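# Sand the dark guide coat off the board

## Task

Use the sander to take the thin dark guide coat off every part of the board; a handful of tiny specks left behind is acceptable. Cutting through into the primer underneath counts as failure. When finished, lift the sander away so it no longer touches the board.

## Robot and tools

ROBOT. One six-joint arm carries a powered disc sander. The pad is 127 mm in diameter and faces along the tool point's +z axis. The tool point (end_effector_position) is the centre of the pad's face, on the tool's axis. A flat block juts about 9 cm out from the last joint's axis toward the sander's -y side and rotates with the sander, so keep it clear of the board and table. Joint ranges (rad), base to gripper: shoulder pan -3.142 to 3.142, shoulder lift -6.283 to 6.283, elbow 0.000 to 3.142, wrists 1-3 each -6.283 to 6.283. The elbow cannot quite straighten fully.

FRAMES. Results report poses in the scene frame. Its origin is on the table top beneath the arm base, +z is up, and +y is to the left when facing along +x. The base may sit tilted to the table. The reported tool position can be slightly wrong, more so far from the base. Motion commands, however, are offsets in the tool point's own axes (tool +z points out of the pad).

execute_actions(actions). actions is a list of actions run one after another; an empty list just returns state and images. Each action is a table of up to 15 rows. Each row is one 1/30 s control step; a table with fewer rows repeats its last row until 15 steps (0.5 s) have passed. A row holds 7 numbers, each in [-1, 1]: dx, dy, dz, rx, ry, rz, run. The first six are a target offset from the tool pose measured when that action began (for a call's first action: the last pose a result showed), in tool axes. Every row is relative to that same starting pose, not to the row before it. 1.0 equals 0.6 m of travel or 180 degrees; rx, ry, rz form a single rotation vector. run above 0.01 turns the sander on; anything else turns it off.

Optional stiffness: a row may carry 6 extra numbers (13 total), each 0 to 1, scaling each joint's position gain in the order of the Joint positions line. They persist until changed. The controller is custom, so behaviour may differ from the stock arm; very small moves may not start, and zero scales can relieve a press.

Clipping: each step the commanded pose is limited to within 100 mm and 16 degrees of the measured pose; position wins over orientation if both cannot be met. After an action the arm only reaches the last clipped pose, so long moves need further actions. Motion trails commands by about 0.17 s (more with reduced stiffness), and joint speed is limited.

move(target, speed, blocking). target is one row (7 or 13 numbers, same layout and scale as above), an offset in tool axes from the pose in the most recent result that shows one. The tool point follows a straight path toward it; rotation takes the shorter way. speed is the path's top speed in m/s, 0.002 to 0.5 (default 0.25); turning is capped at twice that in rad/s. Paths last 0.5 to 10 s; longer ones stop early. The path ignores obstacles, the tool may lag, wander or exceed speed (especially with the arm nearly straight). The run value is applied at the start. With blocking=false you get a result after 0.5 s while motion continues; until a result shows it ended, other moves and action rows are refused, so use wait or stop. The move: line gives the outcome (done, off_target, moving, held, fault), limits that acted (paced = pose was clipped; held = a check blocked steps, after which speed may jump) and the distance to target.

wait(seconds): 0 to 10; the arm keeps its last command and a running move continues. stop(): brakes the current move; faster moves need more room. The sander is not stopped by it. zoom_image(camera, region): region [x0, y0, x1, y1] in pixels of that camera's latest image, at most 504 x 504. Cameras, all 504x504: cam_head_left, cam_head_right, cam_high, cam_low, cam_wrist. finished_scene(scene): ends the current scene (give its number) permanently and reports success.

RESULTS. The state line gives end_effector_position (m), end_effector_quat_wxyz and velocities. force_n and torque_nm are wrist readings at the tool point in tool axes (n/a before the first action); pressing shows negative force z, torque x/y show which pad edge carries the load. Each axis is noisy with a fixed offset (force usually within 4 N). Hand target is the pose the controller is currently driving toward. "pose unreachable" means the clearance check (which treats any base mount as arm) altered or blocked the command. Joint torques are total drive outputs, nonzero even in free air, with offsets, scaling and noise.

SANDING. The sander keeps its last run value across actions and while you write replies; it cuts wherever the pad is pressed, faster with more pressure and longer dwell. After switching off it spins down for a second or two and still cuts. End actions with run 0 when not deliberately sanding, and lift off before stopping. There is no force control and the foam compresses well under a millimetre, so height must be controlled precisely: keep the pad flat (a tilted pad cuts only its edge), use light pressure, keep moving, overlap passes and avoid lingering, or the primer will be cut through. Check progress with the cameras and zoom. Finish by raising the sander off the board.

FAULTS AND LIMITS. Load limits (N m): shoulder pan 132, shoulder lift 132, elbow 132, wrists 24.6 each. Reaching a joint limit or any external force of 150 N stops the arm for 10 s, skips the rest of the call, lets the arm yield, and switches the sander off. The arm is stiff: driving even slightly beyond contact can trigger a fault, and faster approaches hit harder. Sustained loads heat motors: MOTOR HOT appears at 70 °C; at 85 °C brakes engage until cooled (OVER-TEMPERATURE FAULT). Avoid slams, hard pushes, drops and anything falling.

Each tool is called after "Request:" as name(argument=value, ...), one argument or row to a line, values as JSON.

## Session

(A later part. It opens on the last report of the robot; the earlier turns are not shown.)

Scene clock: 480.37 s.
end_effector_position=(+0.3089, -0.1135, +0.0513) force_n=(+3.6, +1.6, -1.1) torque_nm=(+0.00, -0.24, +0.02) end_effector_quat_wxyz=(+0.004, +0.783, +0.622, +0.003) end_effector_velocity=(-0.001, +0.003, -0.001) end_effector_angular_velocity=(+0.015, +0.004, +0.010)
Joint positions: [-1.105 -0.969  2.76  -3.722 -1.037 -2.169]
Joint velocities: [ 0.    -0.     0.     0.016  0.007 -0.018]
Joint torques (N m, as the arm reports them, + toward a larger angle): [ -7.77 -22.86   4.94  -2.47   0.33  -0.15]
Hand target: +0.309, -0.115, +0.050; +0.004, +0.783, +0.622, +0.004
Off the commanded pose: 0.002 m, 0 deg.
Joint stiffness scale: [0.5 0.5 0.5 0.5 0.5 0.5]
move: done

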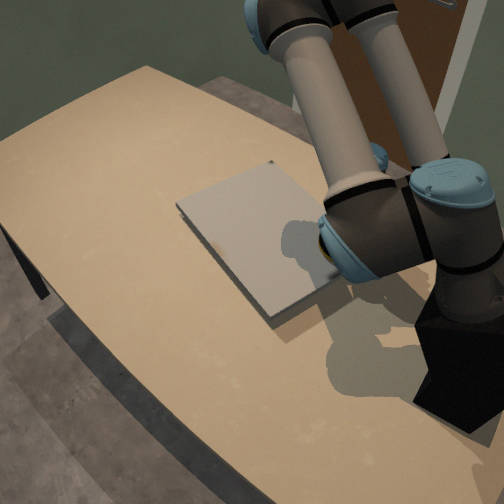

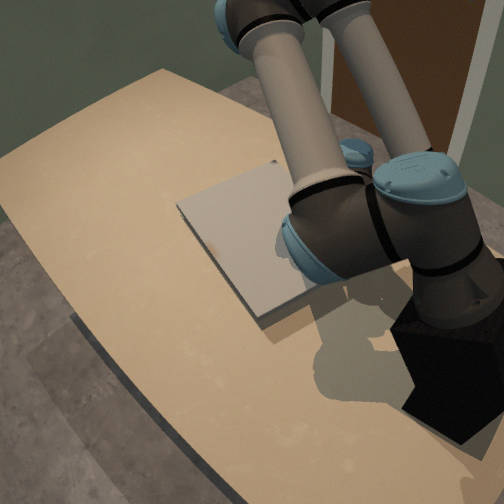

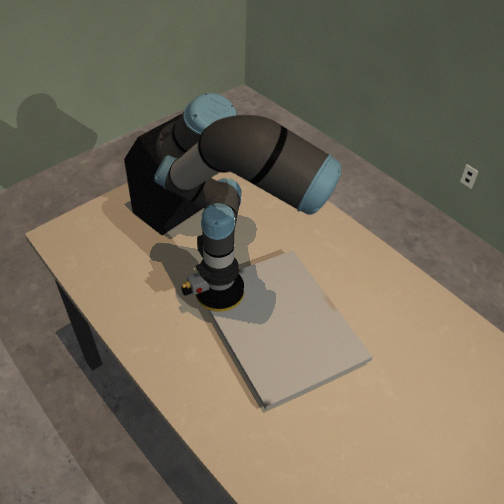

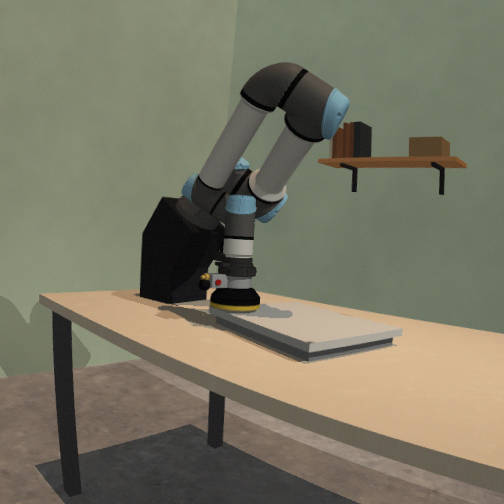

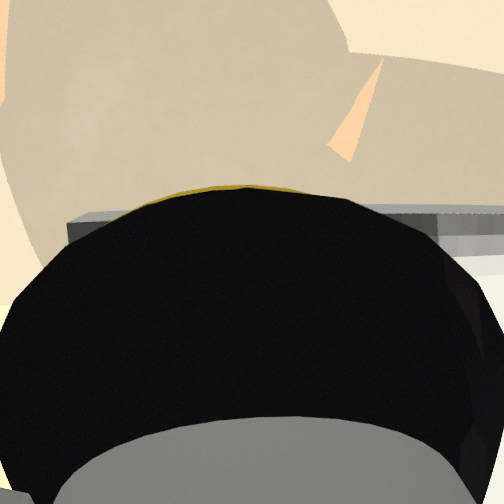

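Request:
execute_actions(
  actions=[
    [[-0.0015,0,0.0008,0,0,0,1],[-0.003,0,0.0016,0,0,0,1],[-0.0045,0,0.0024,0,0,0,1],[-0.006,0,0.0032,0,0,0,1],[-0.0075,0,0.004,0,0,0,1],[-0.009,0,0.0047,0,0,0,1]],
    [[0,0,0,0,0,0,1]],
    [[0,0,0,0,0,0,1]],
    [[0,0,0.0015,0,0,0,1],[0,0,0.0031,0,0,0,1],[0,0,0.0046,0,0,0,1],[0,0,0.0062,0,0,0,1],[0,0,0.0077,0,0,0,1],[0.0001,-0.0001,0.0081,0.0001,0.0001,0,1],[0.0001,-0.0003,0.0087,0.0003,0.0003,0,1],[0.0003,-0.0007,0.0098,0.0007,0.0006,0.0001,1],[0.0005,-0.0011,0.0112,0.0011,0.0011,0.0001,1],[0.0007,-0.0017,0.0129,0.0016,0.0016,0.0002,1],[0.0009,-0.0023,0.0147,0.0022,0.0021,0.0003,1],[0.0012,-0.0029,0.0165,0.0028,0.0027,0.0003,1],[0.0014,-0.0034,0.0181,0.0033,0.0032,0.0004,1],[0.0016,-0.0039,0.0196,0.0038,0.0036,0.0005,1],[0.0017,-0.0042,0.0206,0.0041,0.0039,0.0005,1]],
    [[0.0017,-0.0042,0.0106,0.0041,0.0039,0.0005,1]],
    [[0.0017,-0.0042,0.0106,0.0041,0.0039,0.0005,1]],
  ],
)

Request:
execute_actions(
  actions=[
    [[0.0013,-0.0032,0.008,0.0031,0.0029,0.0004,1],[0.0009,-0.0021,0.0053,0.002,0.002,0.0003,1],[0.0004,-0.001,0.0026,0.001,0.001,0.0001,1],[0,0,0,0,0,0,1],[0,0,-0.0025,0,0,0,1],[0,0,-0.005,0,0,0,1],[0,0,-0.0075,0,0,0,1],[0,0,-0.01,0,0,0,1],[0,0,-0.012,0,0,0,1],[0,0,-0.013,0,0,0,1]],
  ],
)

Request:
move(
  target=[0.1017, 0, -0.001, 0, 0, 0, 1],
  speed=0.07,
)

Request:
execute_actions(
  actions=[
    [[0,0,0.0012,0,0,0,1],[0,0,0.0024,0,0,0,1],[0,0,0.0036,0,0,0,1],[0,0,0.0048,0,0,0,1],[0,0,0.006,0,0,0,1],[0,-0.0001,0.0064,0.0001,0.0001,0,1],[-0.0001,-0.0002,0.0071,0.0003,0.0002,0.0001,1],[-0.0002,-0.0004,0.0082,0.0006,0.0004,0.0001,1],[-0.0003,-0.0006,0.0098,0.001,0.0007,0.0002,1],[-0.0004,-0.0009,0.0116,0.0015,0.0011,0.0003,1],[-0.0005,-0.0012,0.0136,0.002,0.0015,0.0004,1],[-0.0007,-0.0016,0.0155,0.0025,0.0018,0.0005,1],[-0.0008,-0.0019,0.0173,0.003,0.0022,0.0006,1],[-0.0009,-0.0021,0.0189,0.0034,0.0025,0.0006,1],[-0.001,-0.0023,0.02,0.0037,0.0027,0.0007,1]],
    [[-0.001,-0.0023,0.0117,0.0037,0.0027,0.0007,1]],
    [[-0.001,-0.0023,0.0117,0.0037,0.0027,0.0007,1]],
  ],
)

Request:
execute_actions(
  actions=[
    [[-0.0008,-0.0018,0.0094,0.003,0.0022,0.0006,1],[-0.0006,-0.0014,0.007,0.0022,0.0016,0.0004,1],[-0.0004,-0.0009,0.0047,0.0015,0.0011,0.0003,1],[-0.0002,-0.0005,0.0023,0.0007,0.0005,0.0001,0],[0,0,0,0,0,0,0],[0,0,-0.004,0,0,0,0],[0,0,-0.008,0,0,0,0],[0,0,-0.012,0,0,0,0],[0,0,-0.016,0,0,0,0],[0,0,-0.02,0,0,0,0],[0,0,-0.024,0,0,0,0],[0,0,-0.028,0,0,0,0],[0,0,-0.032,0,0,0,0],[0,0,-0.036,0,0,0,0],[0,0,-0.04,0,0,0,0]],
    [[0,0.007,-0.018,0,0,0,0],[0,0.014,-0.021,0,0,0,0],[0,0.021,-0.024,0,0,0,0],[0,0.028,-0.027,0,0,0,0],[0,0.035,-0.03,0,0,0,0],[0,0.042,-0.033,0,0,0,0],[0,0.049,-0.036,0,0,0,0],[0,0.056,-0.038,0,0,0,0],[0,0.063,-0.04,0,0,0,0],[0,0.07,-0.042,0,0,0,0],[0,0.077,-0.044,0,0,0,0],[0,0.084,-0.045,0,0,0,0],[0,0.091,-0.045,0,0,0,0],[0,0.098,-0.045,0,0,0,0]],
    [[0,0.03,0,0,0,0,0]],
  ],
)

Scene clock: 492.80 s.
end_effector_position=(+0.3057, -0.1148, +0.0423) force_n=(+5.3, +3.1, -32.7) torque_nm=(+0.19, -0.67, -0.21) end_effector_quat_wxyz=(-0.002, +0.783, +0.622, +0.003) end_effector_velocity=(-0.000, -0.000, -0.000) end_effector_angular_velocity=(-0.001, +0.002, -0.000)
Joint positions: [-1.099 -0.932  2.742 -3.733 -1.038 -2.168]
Joint velocities: [-0.    -0.     0.     0.001 -0.002 -0.   ]
Joint torques (N m, as the arm reports them, + toward a larger angle): [ -3.8  -16.37   2.53   0.08  -0.26  -0.02]
Hand target: +0.304, -0.113, +0.036; -0.010, +0.784, +0.621, +0.004
Off the commanded pose: 0.007 m, 1 deg.
Joint stiffness scale: [0.5 0.5 0.5 0.5 0.5 0.5]

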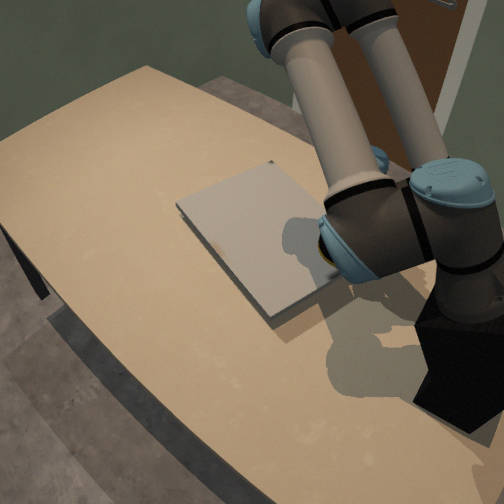

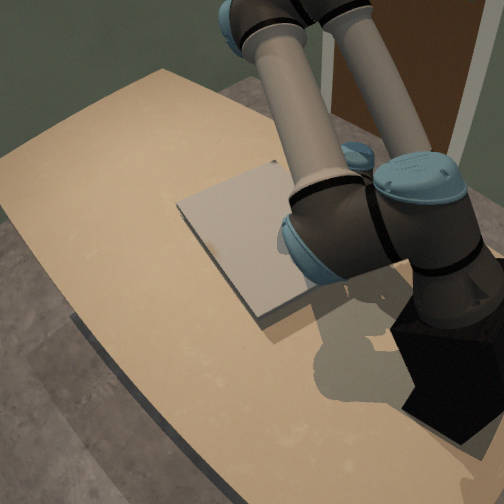

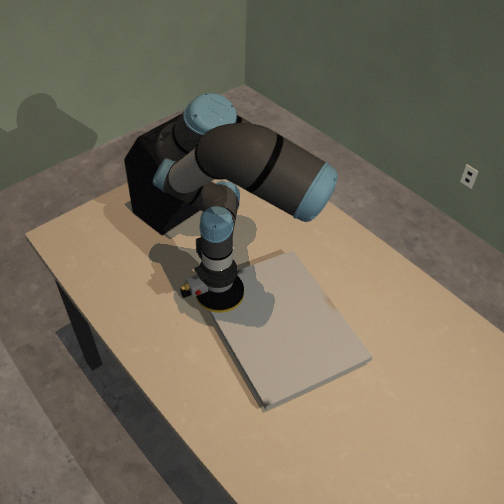

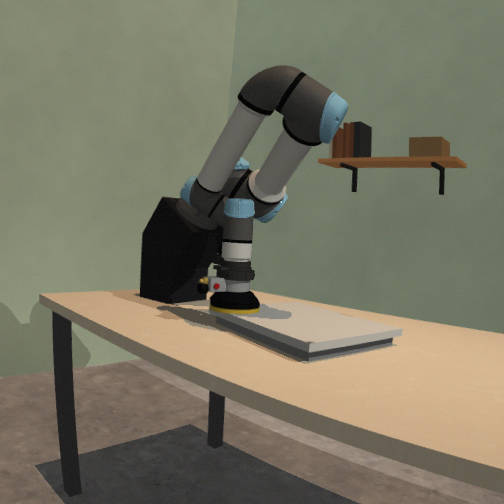

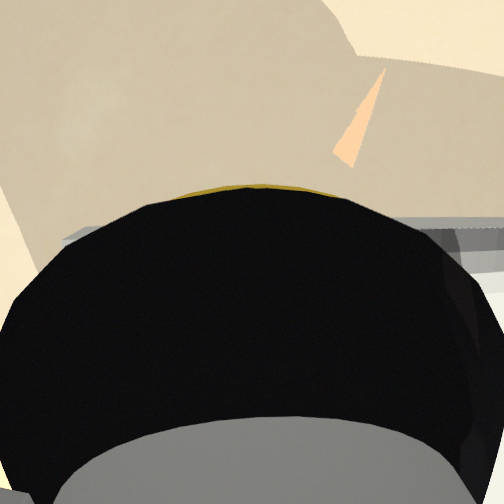

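Scene clock: 493.30 s.
end_effector_position=(+0.3066, -0.1157, +0.0470) force_n=(+0.4, -1.3, -0.2) torque_nm=(-0.27, +0.31, -0.02) end_effector_quat_wxyz=(-0.000, +0.782, +0.623, +0.003) end_effector_velocity=(+0.001, -0.000, +0.019) end_effector_angular_velocity=(-0.007, -0.004, -0.002)
Joint positions: [-1.107 -0.955  2.75  -3.715 -1.036 -2.179]
Joint velocities: [-0.034 -0.083  0.038  0.055  0.01  -0.031]
Joint torques (N m, as the arm reports them, + toward a larger angle): [ -8.4  -25.74   8.45  -2.37   0.16  -0.08]
Hand target: +0.306, -0.115, +0.050; -0.001, +0.783, +0.622, +0.003
Off the commanded pose: 0.003 m, 0 deg.
Joint stiffness scale: [0.5 0.5 0.5 0.5 0.5 0.5]

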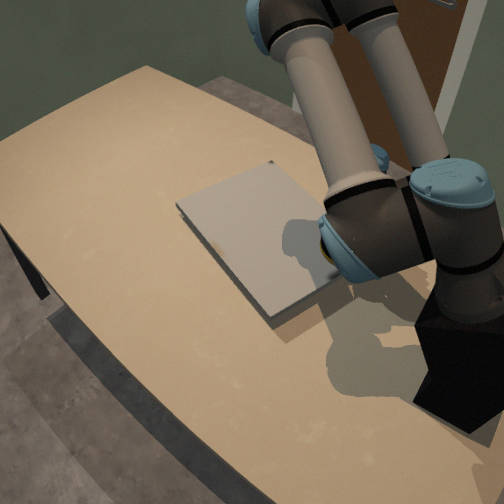

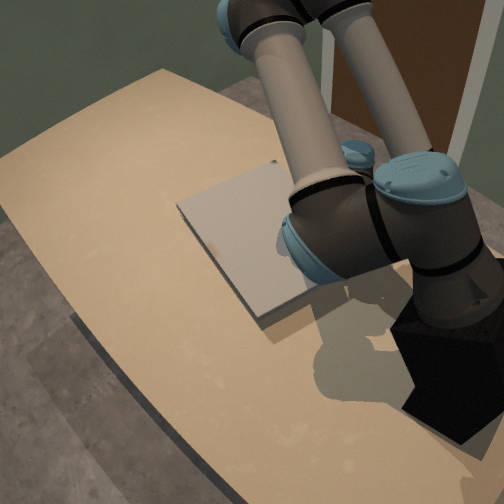

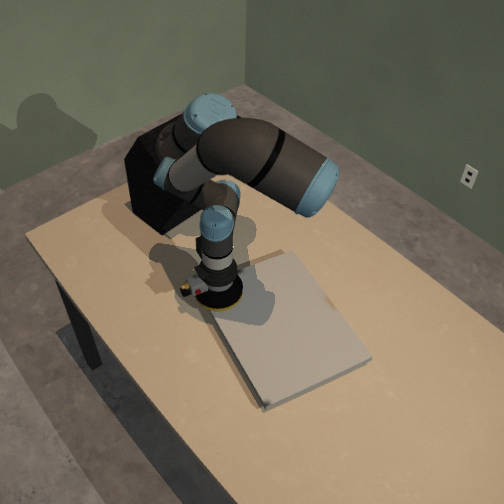

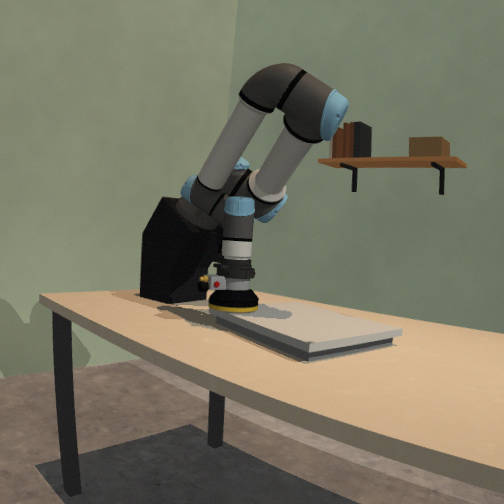

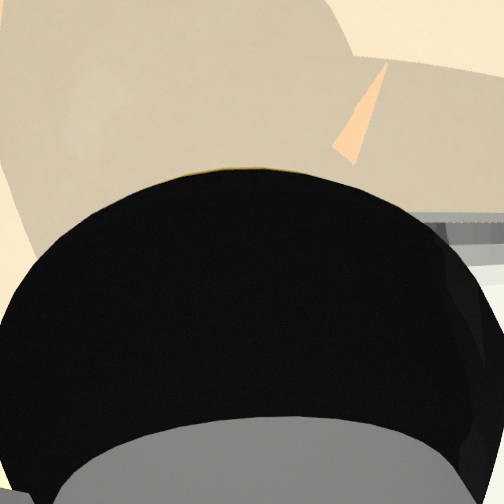

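Scene clock: 494.60 s.
end_effector_position=(+0.3203, -0.0575, +0.0466) force_n=(-2.7, +2.3, +0.0) torque_nm=(+0.53, +0.47, -0.20) end_effector_quat_wxyz=(-0.002, +0.782, +0.623, +0.004) end_effector_velocity=(-0.000, -0.004, +0.001) end_effector_angular_velocity=(-0.020, +0.002, -0.024)
Joint positions: [-0.921 -0.961  2.77  -3.82  -1.105 -1.986]
Joint velocities: [ 0.    -0.     0.    -0.012 -0.017  0.029]
Joint torques (N m, as the arm reports them, + toward a larger angle): [ -2.63 -27.98  10.93  -3.1   -0.78   0.61]
Hand target: +0.320, -0.056, +0.048; -0.000, +0.782, +0.623, +0.003
Off the commanded pose: 0.002 m, 0 deg.
Joint stiffness scale: [0.5 0.5 0.5 0.5 0.5 0.5]
move: done

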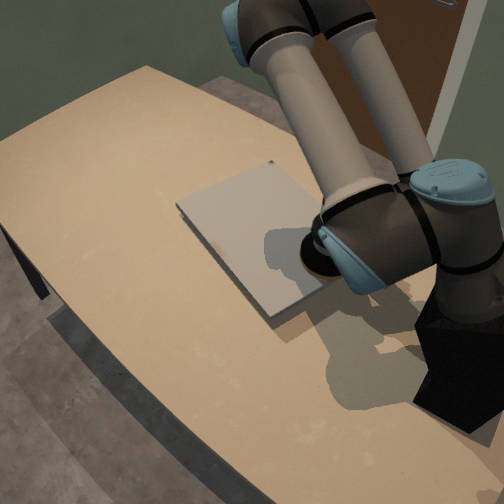

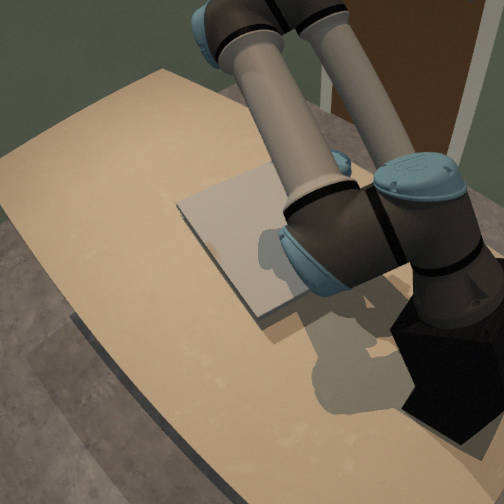

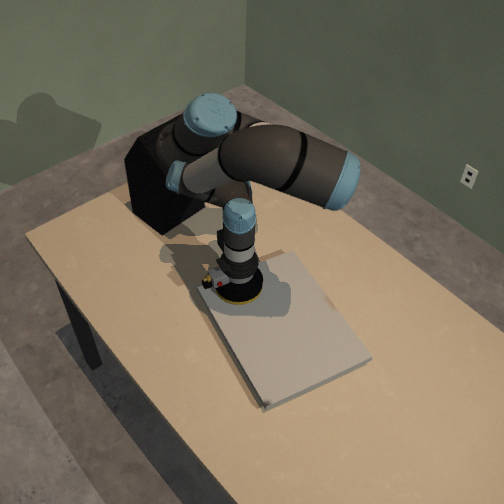

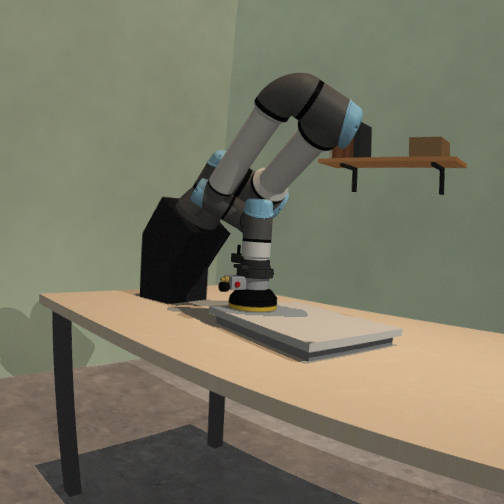

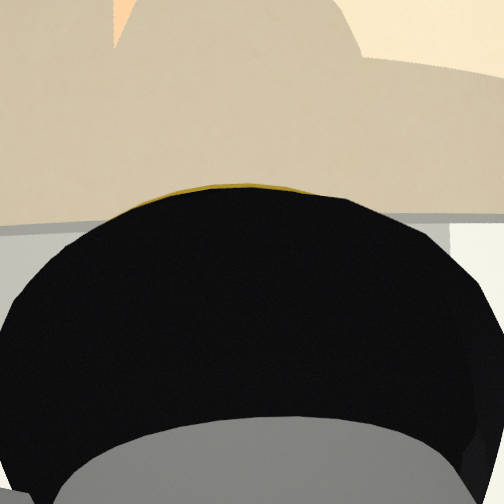

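Scene clock: 496.10 s.
end_effector_position=(+0.3206, -0.0585, +0.0425) force_n=(+3.9, +0.2, -35.1) torque_nm=(+0.48, -0.92, -0.24) end_effector_quat_wxyz=(-0.001, +0.782, +0.623, +0.004) end_effector_velocity=(-0.000, -0.000, -0.000) end_effector_angular_velocity=(-0.001, +0.000, -0.001)
Joint positions: [-0.916 -0.943  2.76  -3.833 -1.107 -1.979]
Joint velocities: [-0.     0.    -0.001  0.    -0.001  0.001]
Joint torques (N m, as the arm reports them, + toward a larger angle): [ -2.26 -17.3    2.68  -0.05  -0.08   0.43]
Hand target: +0.319, -0.058, +0.036; -0.009, +0.783, +0.622, +0.004
Off the commanded pose: 0.007 m, 1 deg.
Joint stiffness scale: [0.5 0.5 0.5 0.5 0.5 0.5]

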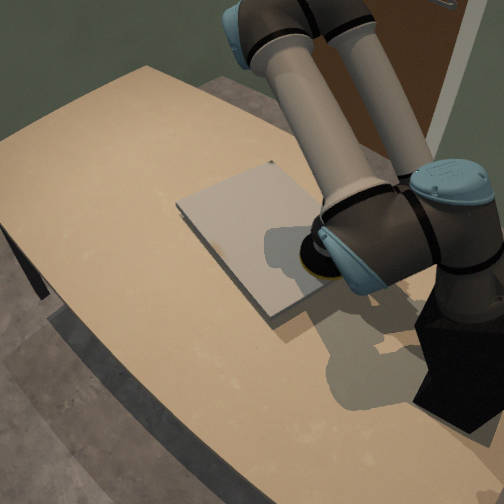

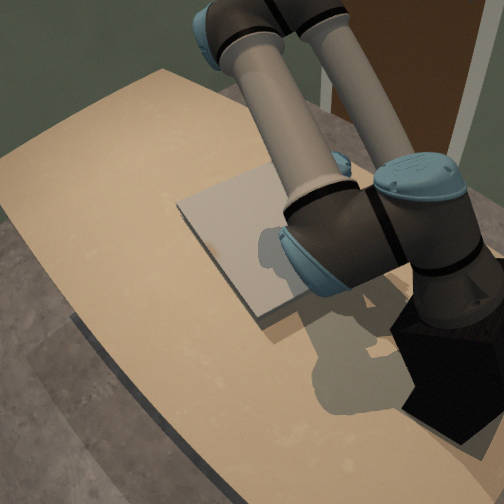

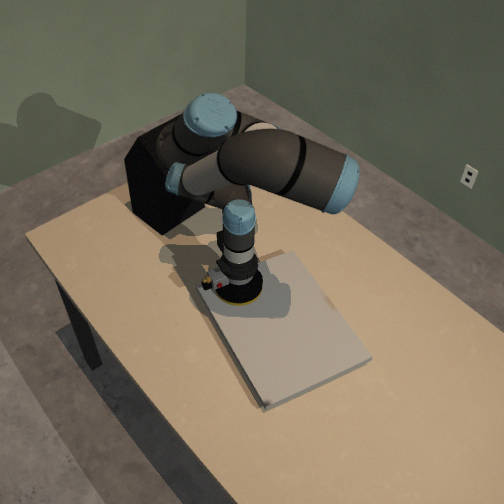

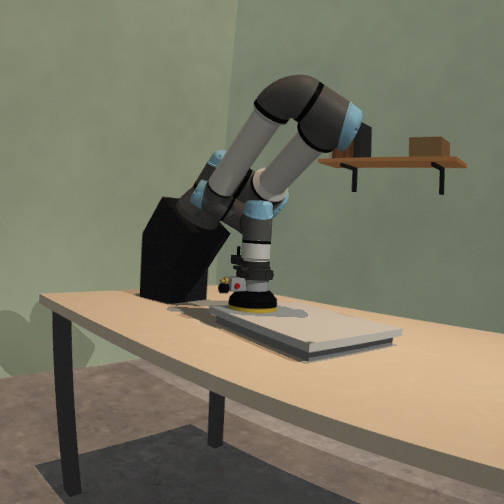

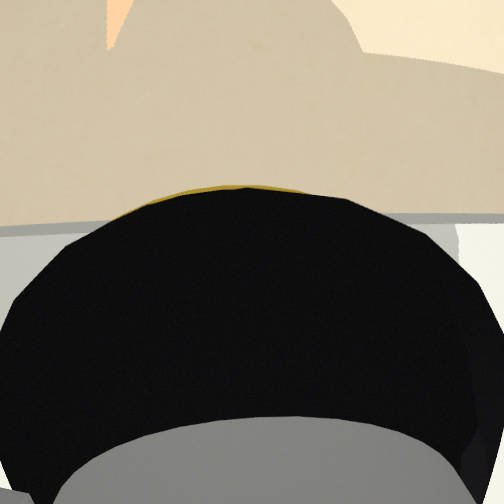

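Scene clock: 497.60 s.
end_effector_position=(+0.3780, -0.0725, +0.0806) force_n=(+1.7, -0.4, +1.9) torque_nm=(-0.18, -0.19, +0.06) end_effector_quat_wxyz=(+0.018, +0.780, +0.625, +0.012) end_effector_velocity=(-0.003, +0.000, -0.002) end_effector_angular_velocity=(+0.004, +0.011, -0.008)
Joint positions: [-0.906 -1.273  2.703 -3.495 -1.108 -1.955]
Joint velocities: [ 0.     0.003 -0.     0.01  -0.003  0.003]
Joint torques (N m, as the arm reports them, + toward a larger angle): [ -0.88 -23.85   0.63  -2.96  -0.73   0.31]
Hand target: +0.377, -0.072, +0.079; +0.016, +0.780, +0.625, +0.010
Off the commanded pose: 0.002 m, 0 deg.
Joint stiffness scale: [0.5 0.5 0.5 0.5 0.5 0.5]

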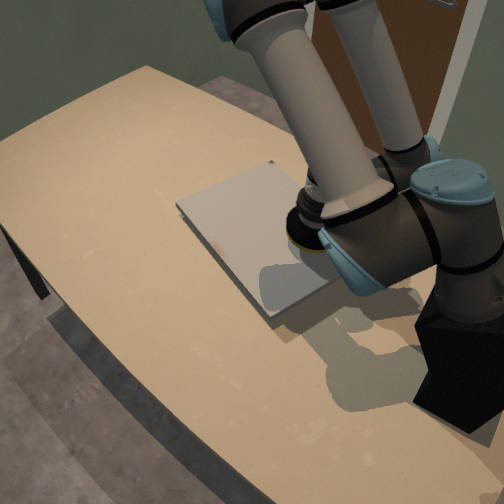

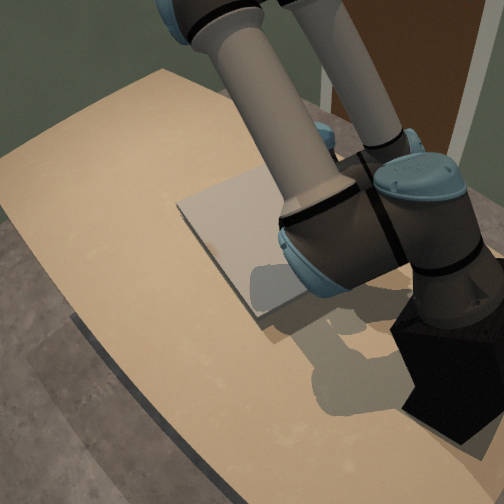

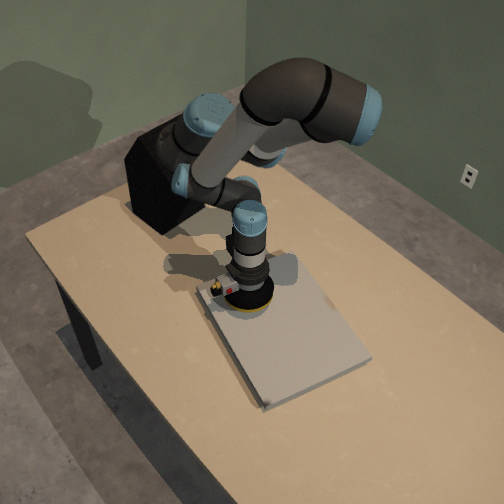

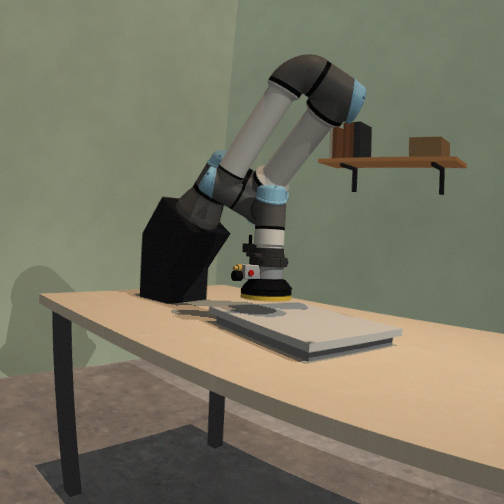

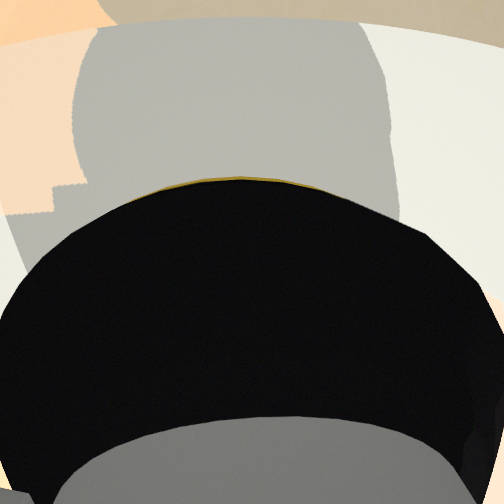

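Request:
execute_actions(
  actions=[],
)

Scene clock: 498.40 s.
end_effector_position=(+0.3777, -0.0725, +0.0804) force_n=(+5.9, -1.2, -0.7) torque_nm=(-0.32, -0.51, -0.04) end_effector_quat_wxyz=(+0.018, +0.780, +0.625, +0.011) end_effector_velocity=(+0.000, -0.000, -0.000) end_effector_angular_velocity=(+0.000, -0.000, -0.000)
Joint positions: [-0.906 -1.273  2.703 -3.494 -1.108 -1.954]
Joint velocities: [-0.     0.001 -0.    -0.001  0.001  0.   ]
Joint torques (N m, as the arm reports them, + toward a larger angle): [ -0.64 -22.73   1.15  -2.73  -0.76   0.4 ]
Hand target: +0.377, -0.072, +0.079; +0.016, +0.780, +0.625, +0.010
Off the commanded pose: 0.002 m, 0 deg.
Joint stiffness scale: [0.5 0.5 0.5 0.5 0.5 0.5]

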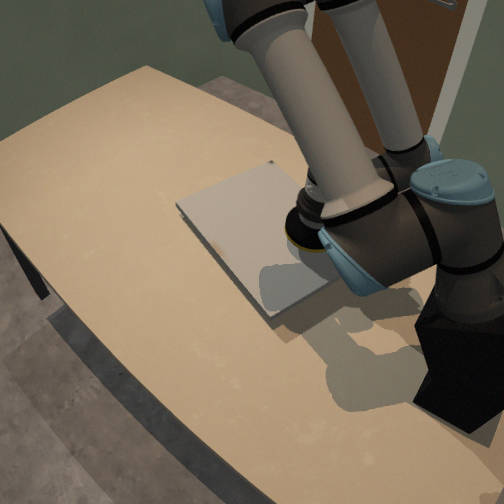

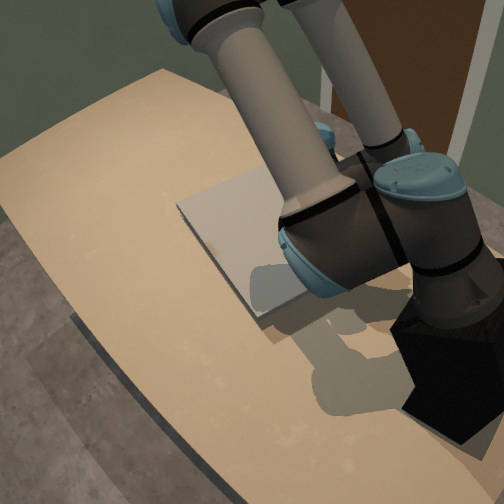

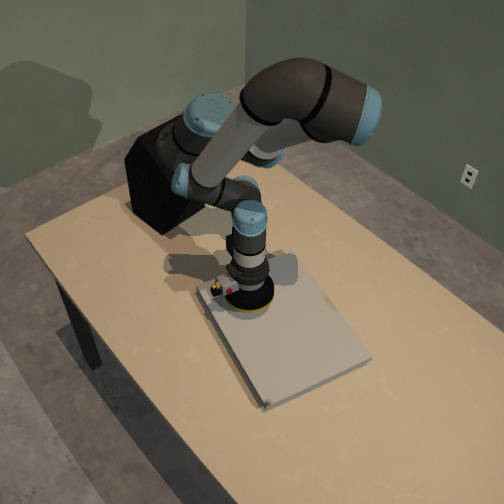

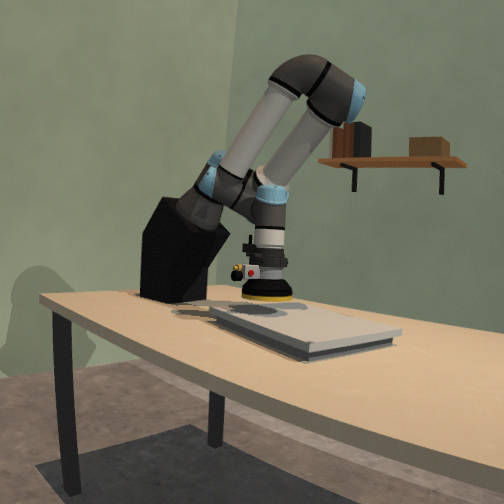

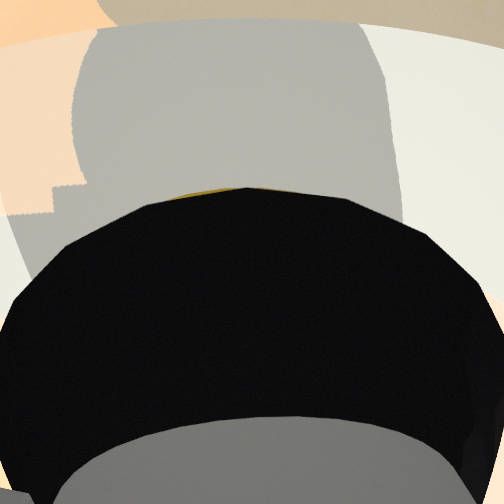

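Request:
move(
  target=[-0.3, 0, -0.2, 0, 0, 0, 0],
  speed=0.15,
)

Scene clock: 501.47 s.
end_effector_position=(+0.3319, -0.2436, +0.1988) force_n=(+0.9, -2.3, -3.4) torque_nm=(-0.31, -0.18, +0.01) end_effector_quat_wxyz=(+0.015, +0.781, +0.624, +0.012) end_effector_velocity=(-0.001, +0.003, -0.001) end_effector_angular_velocity=(+0.012, +0.003, +0.002)
Joint positions: [-1.554 -1.705  2.598 -2.543 -0.915 -2.693]
Joint velocities: [ 0.    -0.     0.     0.016 -0.    -0.011]
Joint torques (N m, as the arm reports them, + toward a larger angle): [ -6.09 -11.22 -18.27  -2.56   0.38  -0.31]
Hand target: +0.333, -0.246, +0.201; +0.017, +0.780, +0.625, +0.011
Off the commanded pose: 0.004 m, 0 deg.
Joint stiffness scale: [0.5 0.5 0.5 0.5 0.5 0.5]
move: off_target

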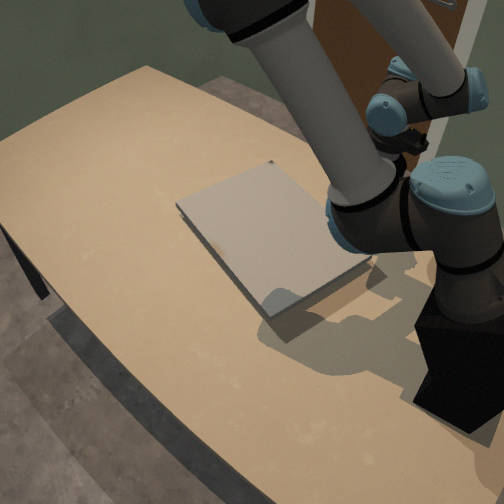

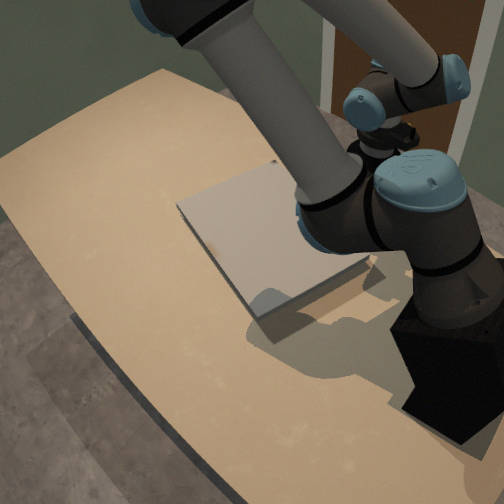

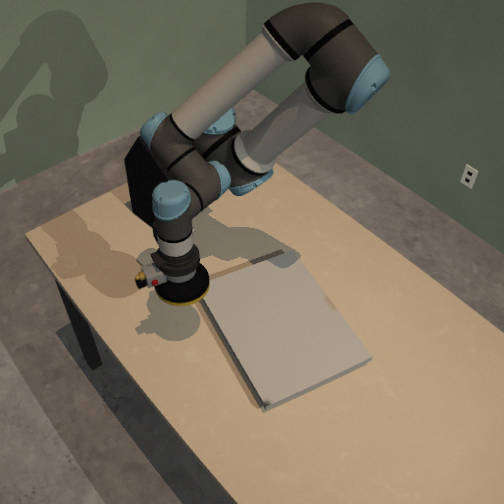

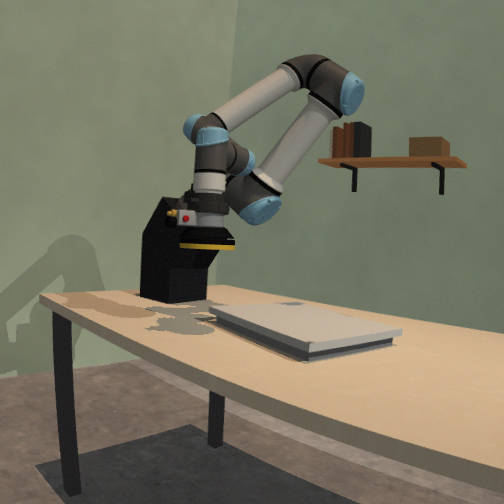

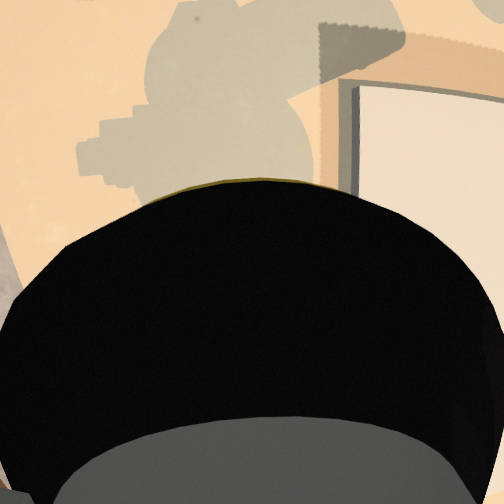

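Request:
zoom_image(
  camera="cam_high",
  region=[185, 235, 385, 425],
)

Request:
zoom_image(
  camera="cam_head_left",
  region=[165, 145, 385, 335],
)

Region (185, 235, 385, 425) of cam_high's 504x504 image, scaled by 2.520, with more detail than that image has; it fills the top 479 rows of this view, and the rest is white.

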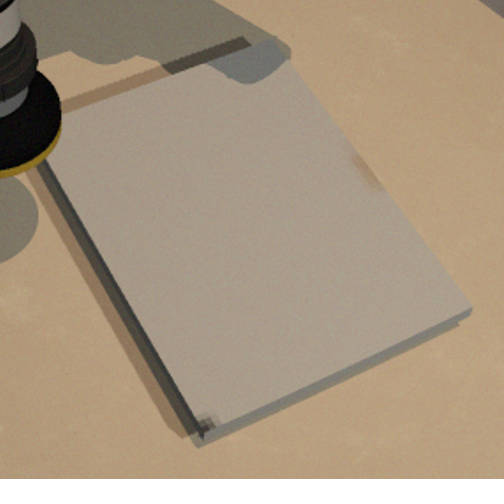

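Region (165, 145, 385, 335) of cam_head_left's 504x504 image, scaled by 2.291, with more detail than that image has; it fills the top 435 rows of this view, and the rest is white.

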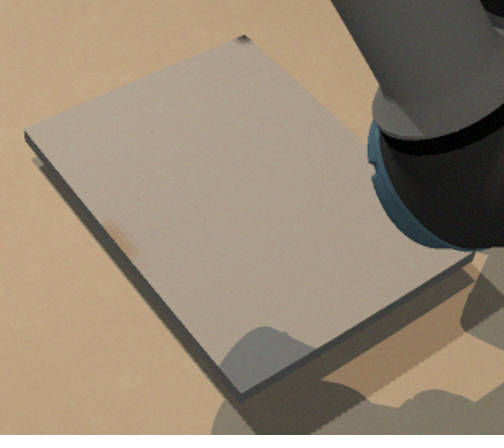

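Request:
zoom_image(
  camera="cam_high",
  region=[250, 385, 290, 420],
)

Region (250, 385, 290, 420) of cam_high's 504x504 image, scaled by 12.600, with more detail than that image has; it fills the top 441 rows of this view, and the rest is white.

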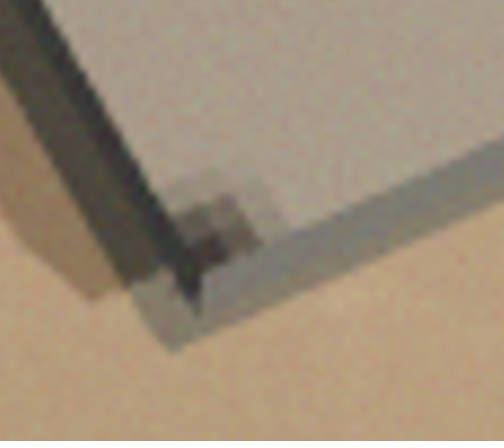

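Request:
move(
  target=[-0.12, 0.03, -0.06, 0, 0, 0, 0],
  speed=0.12,
)

Scene clock: 504.00 s.
end_effector_position=(+0.3325, -0.3162, +0.2356) force_n=(+3.8, +0.9, -2.5) torque_nm=(+0.33, -0.36, +0.05) end_effector_quat_wxyz=(+0.015, +0.780, +0.625, +0.010) end_effector_velocity=(-0.003, +0.004, -0.004) end_effector_angular_velocity=(+0.024, +0.003, -0.005)
Joint positions: [-1.648 -1.647  2.425 -2.36  -0.913 -2.812]
Joint velocities: [ 0.     0.005  0.     0.025  0.    -0.013]
Joint torques (N m, as the arm reports them, + toward a larger angle): [-10.15 -10.17 -20.19  -2.69   0.41  -0.19]
Hand target: +0.332, -0.317, +0.235; +0.015, +0.781, +0.624, +0.012
Off the commanded pose: 0.001 m, 0 deg.
Joint stiffness scale: [0.5 0.5 0.5 0.5 0.5 0.5]
move: done

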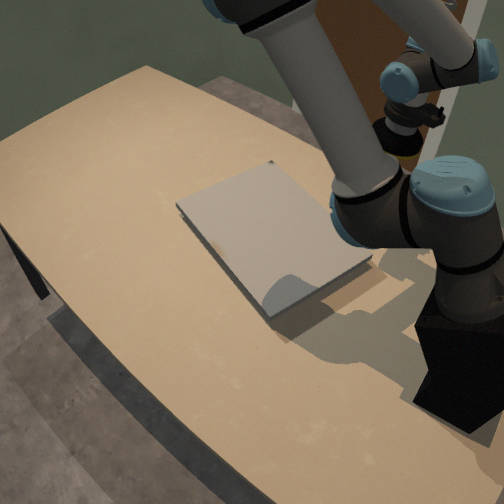

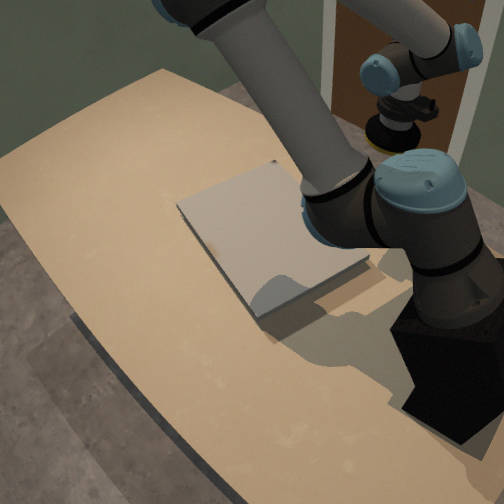

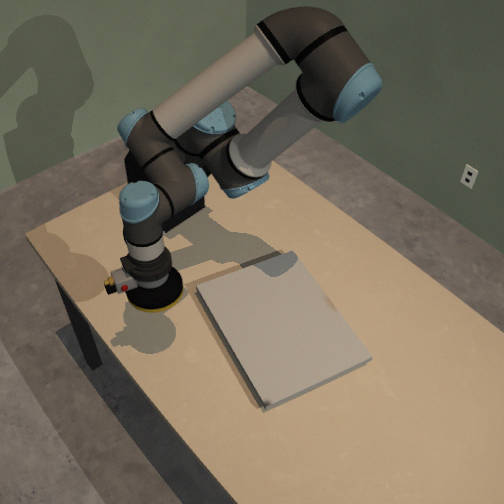

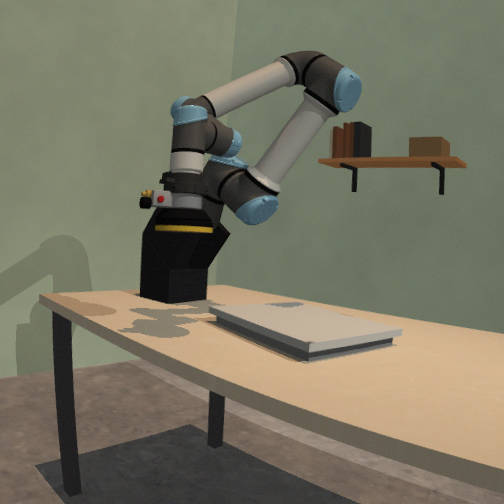

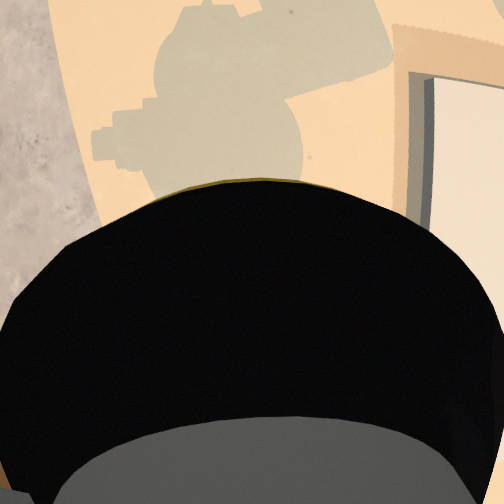

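Request:
zoom_image(
  camera="cam_high",
  region=[185, 240, 325, 340],
)

Region (185, 240, 325, 340) of cam_high's 504x504 image, scaled by 3.600, with more detail than that image has; it fills the top 360 rows of this view, and the rest is white.

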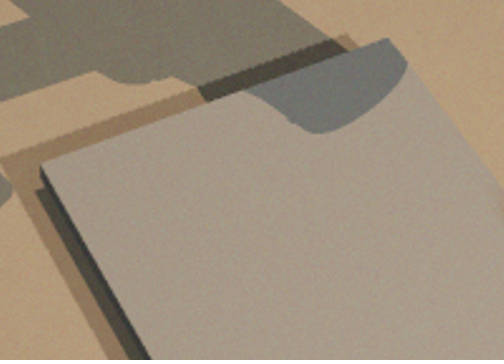

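The board is clean apart from one small corner speck, and the arm is clear with the sander off, so I'm ending the scene.

Request:
finished_scene(
  scene=2,
)

The scene is finished: the task was done.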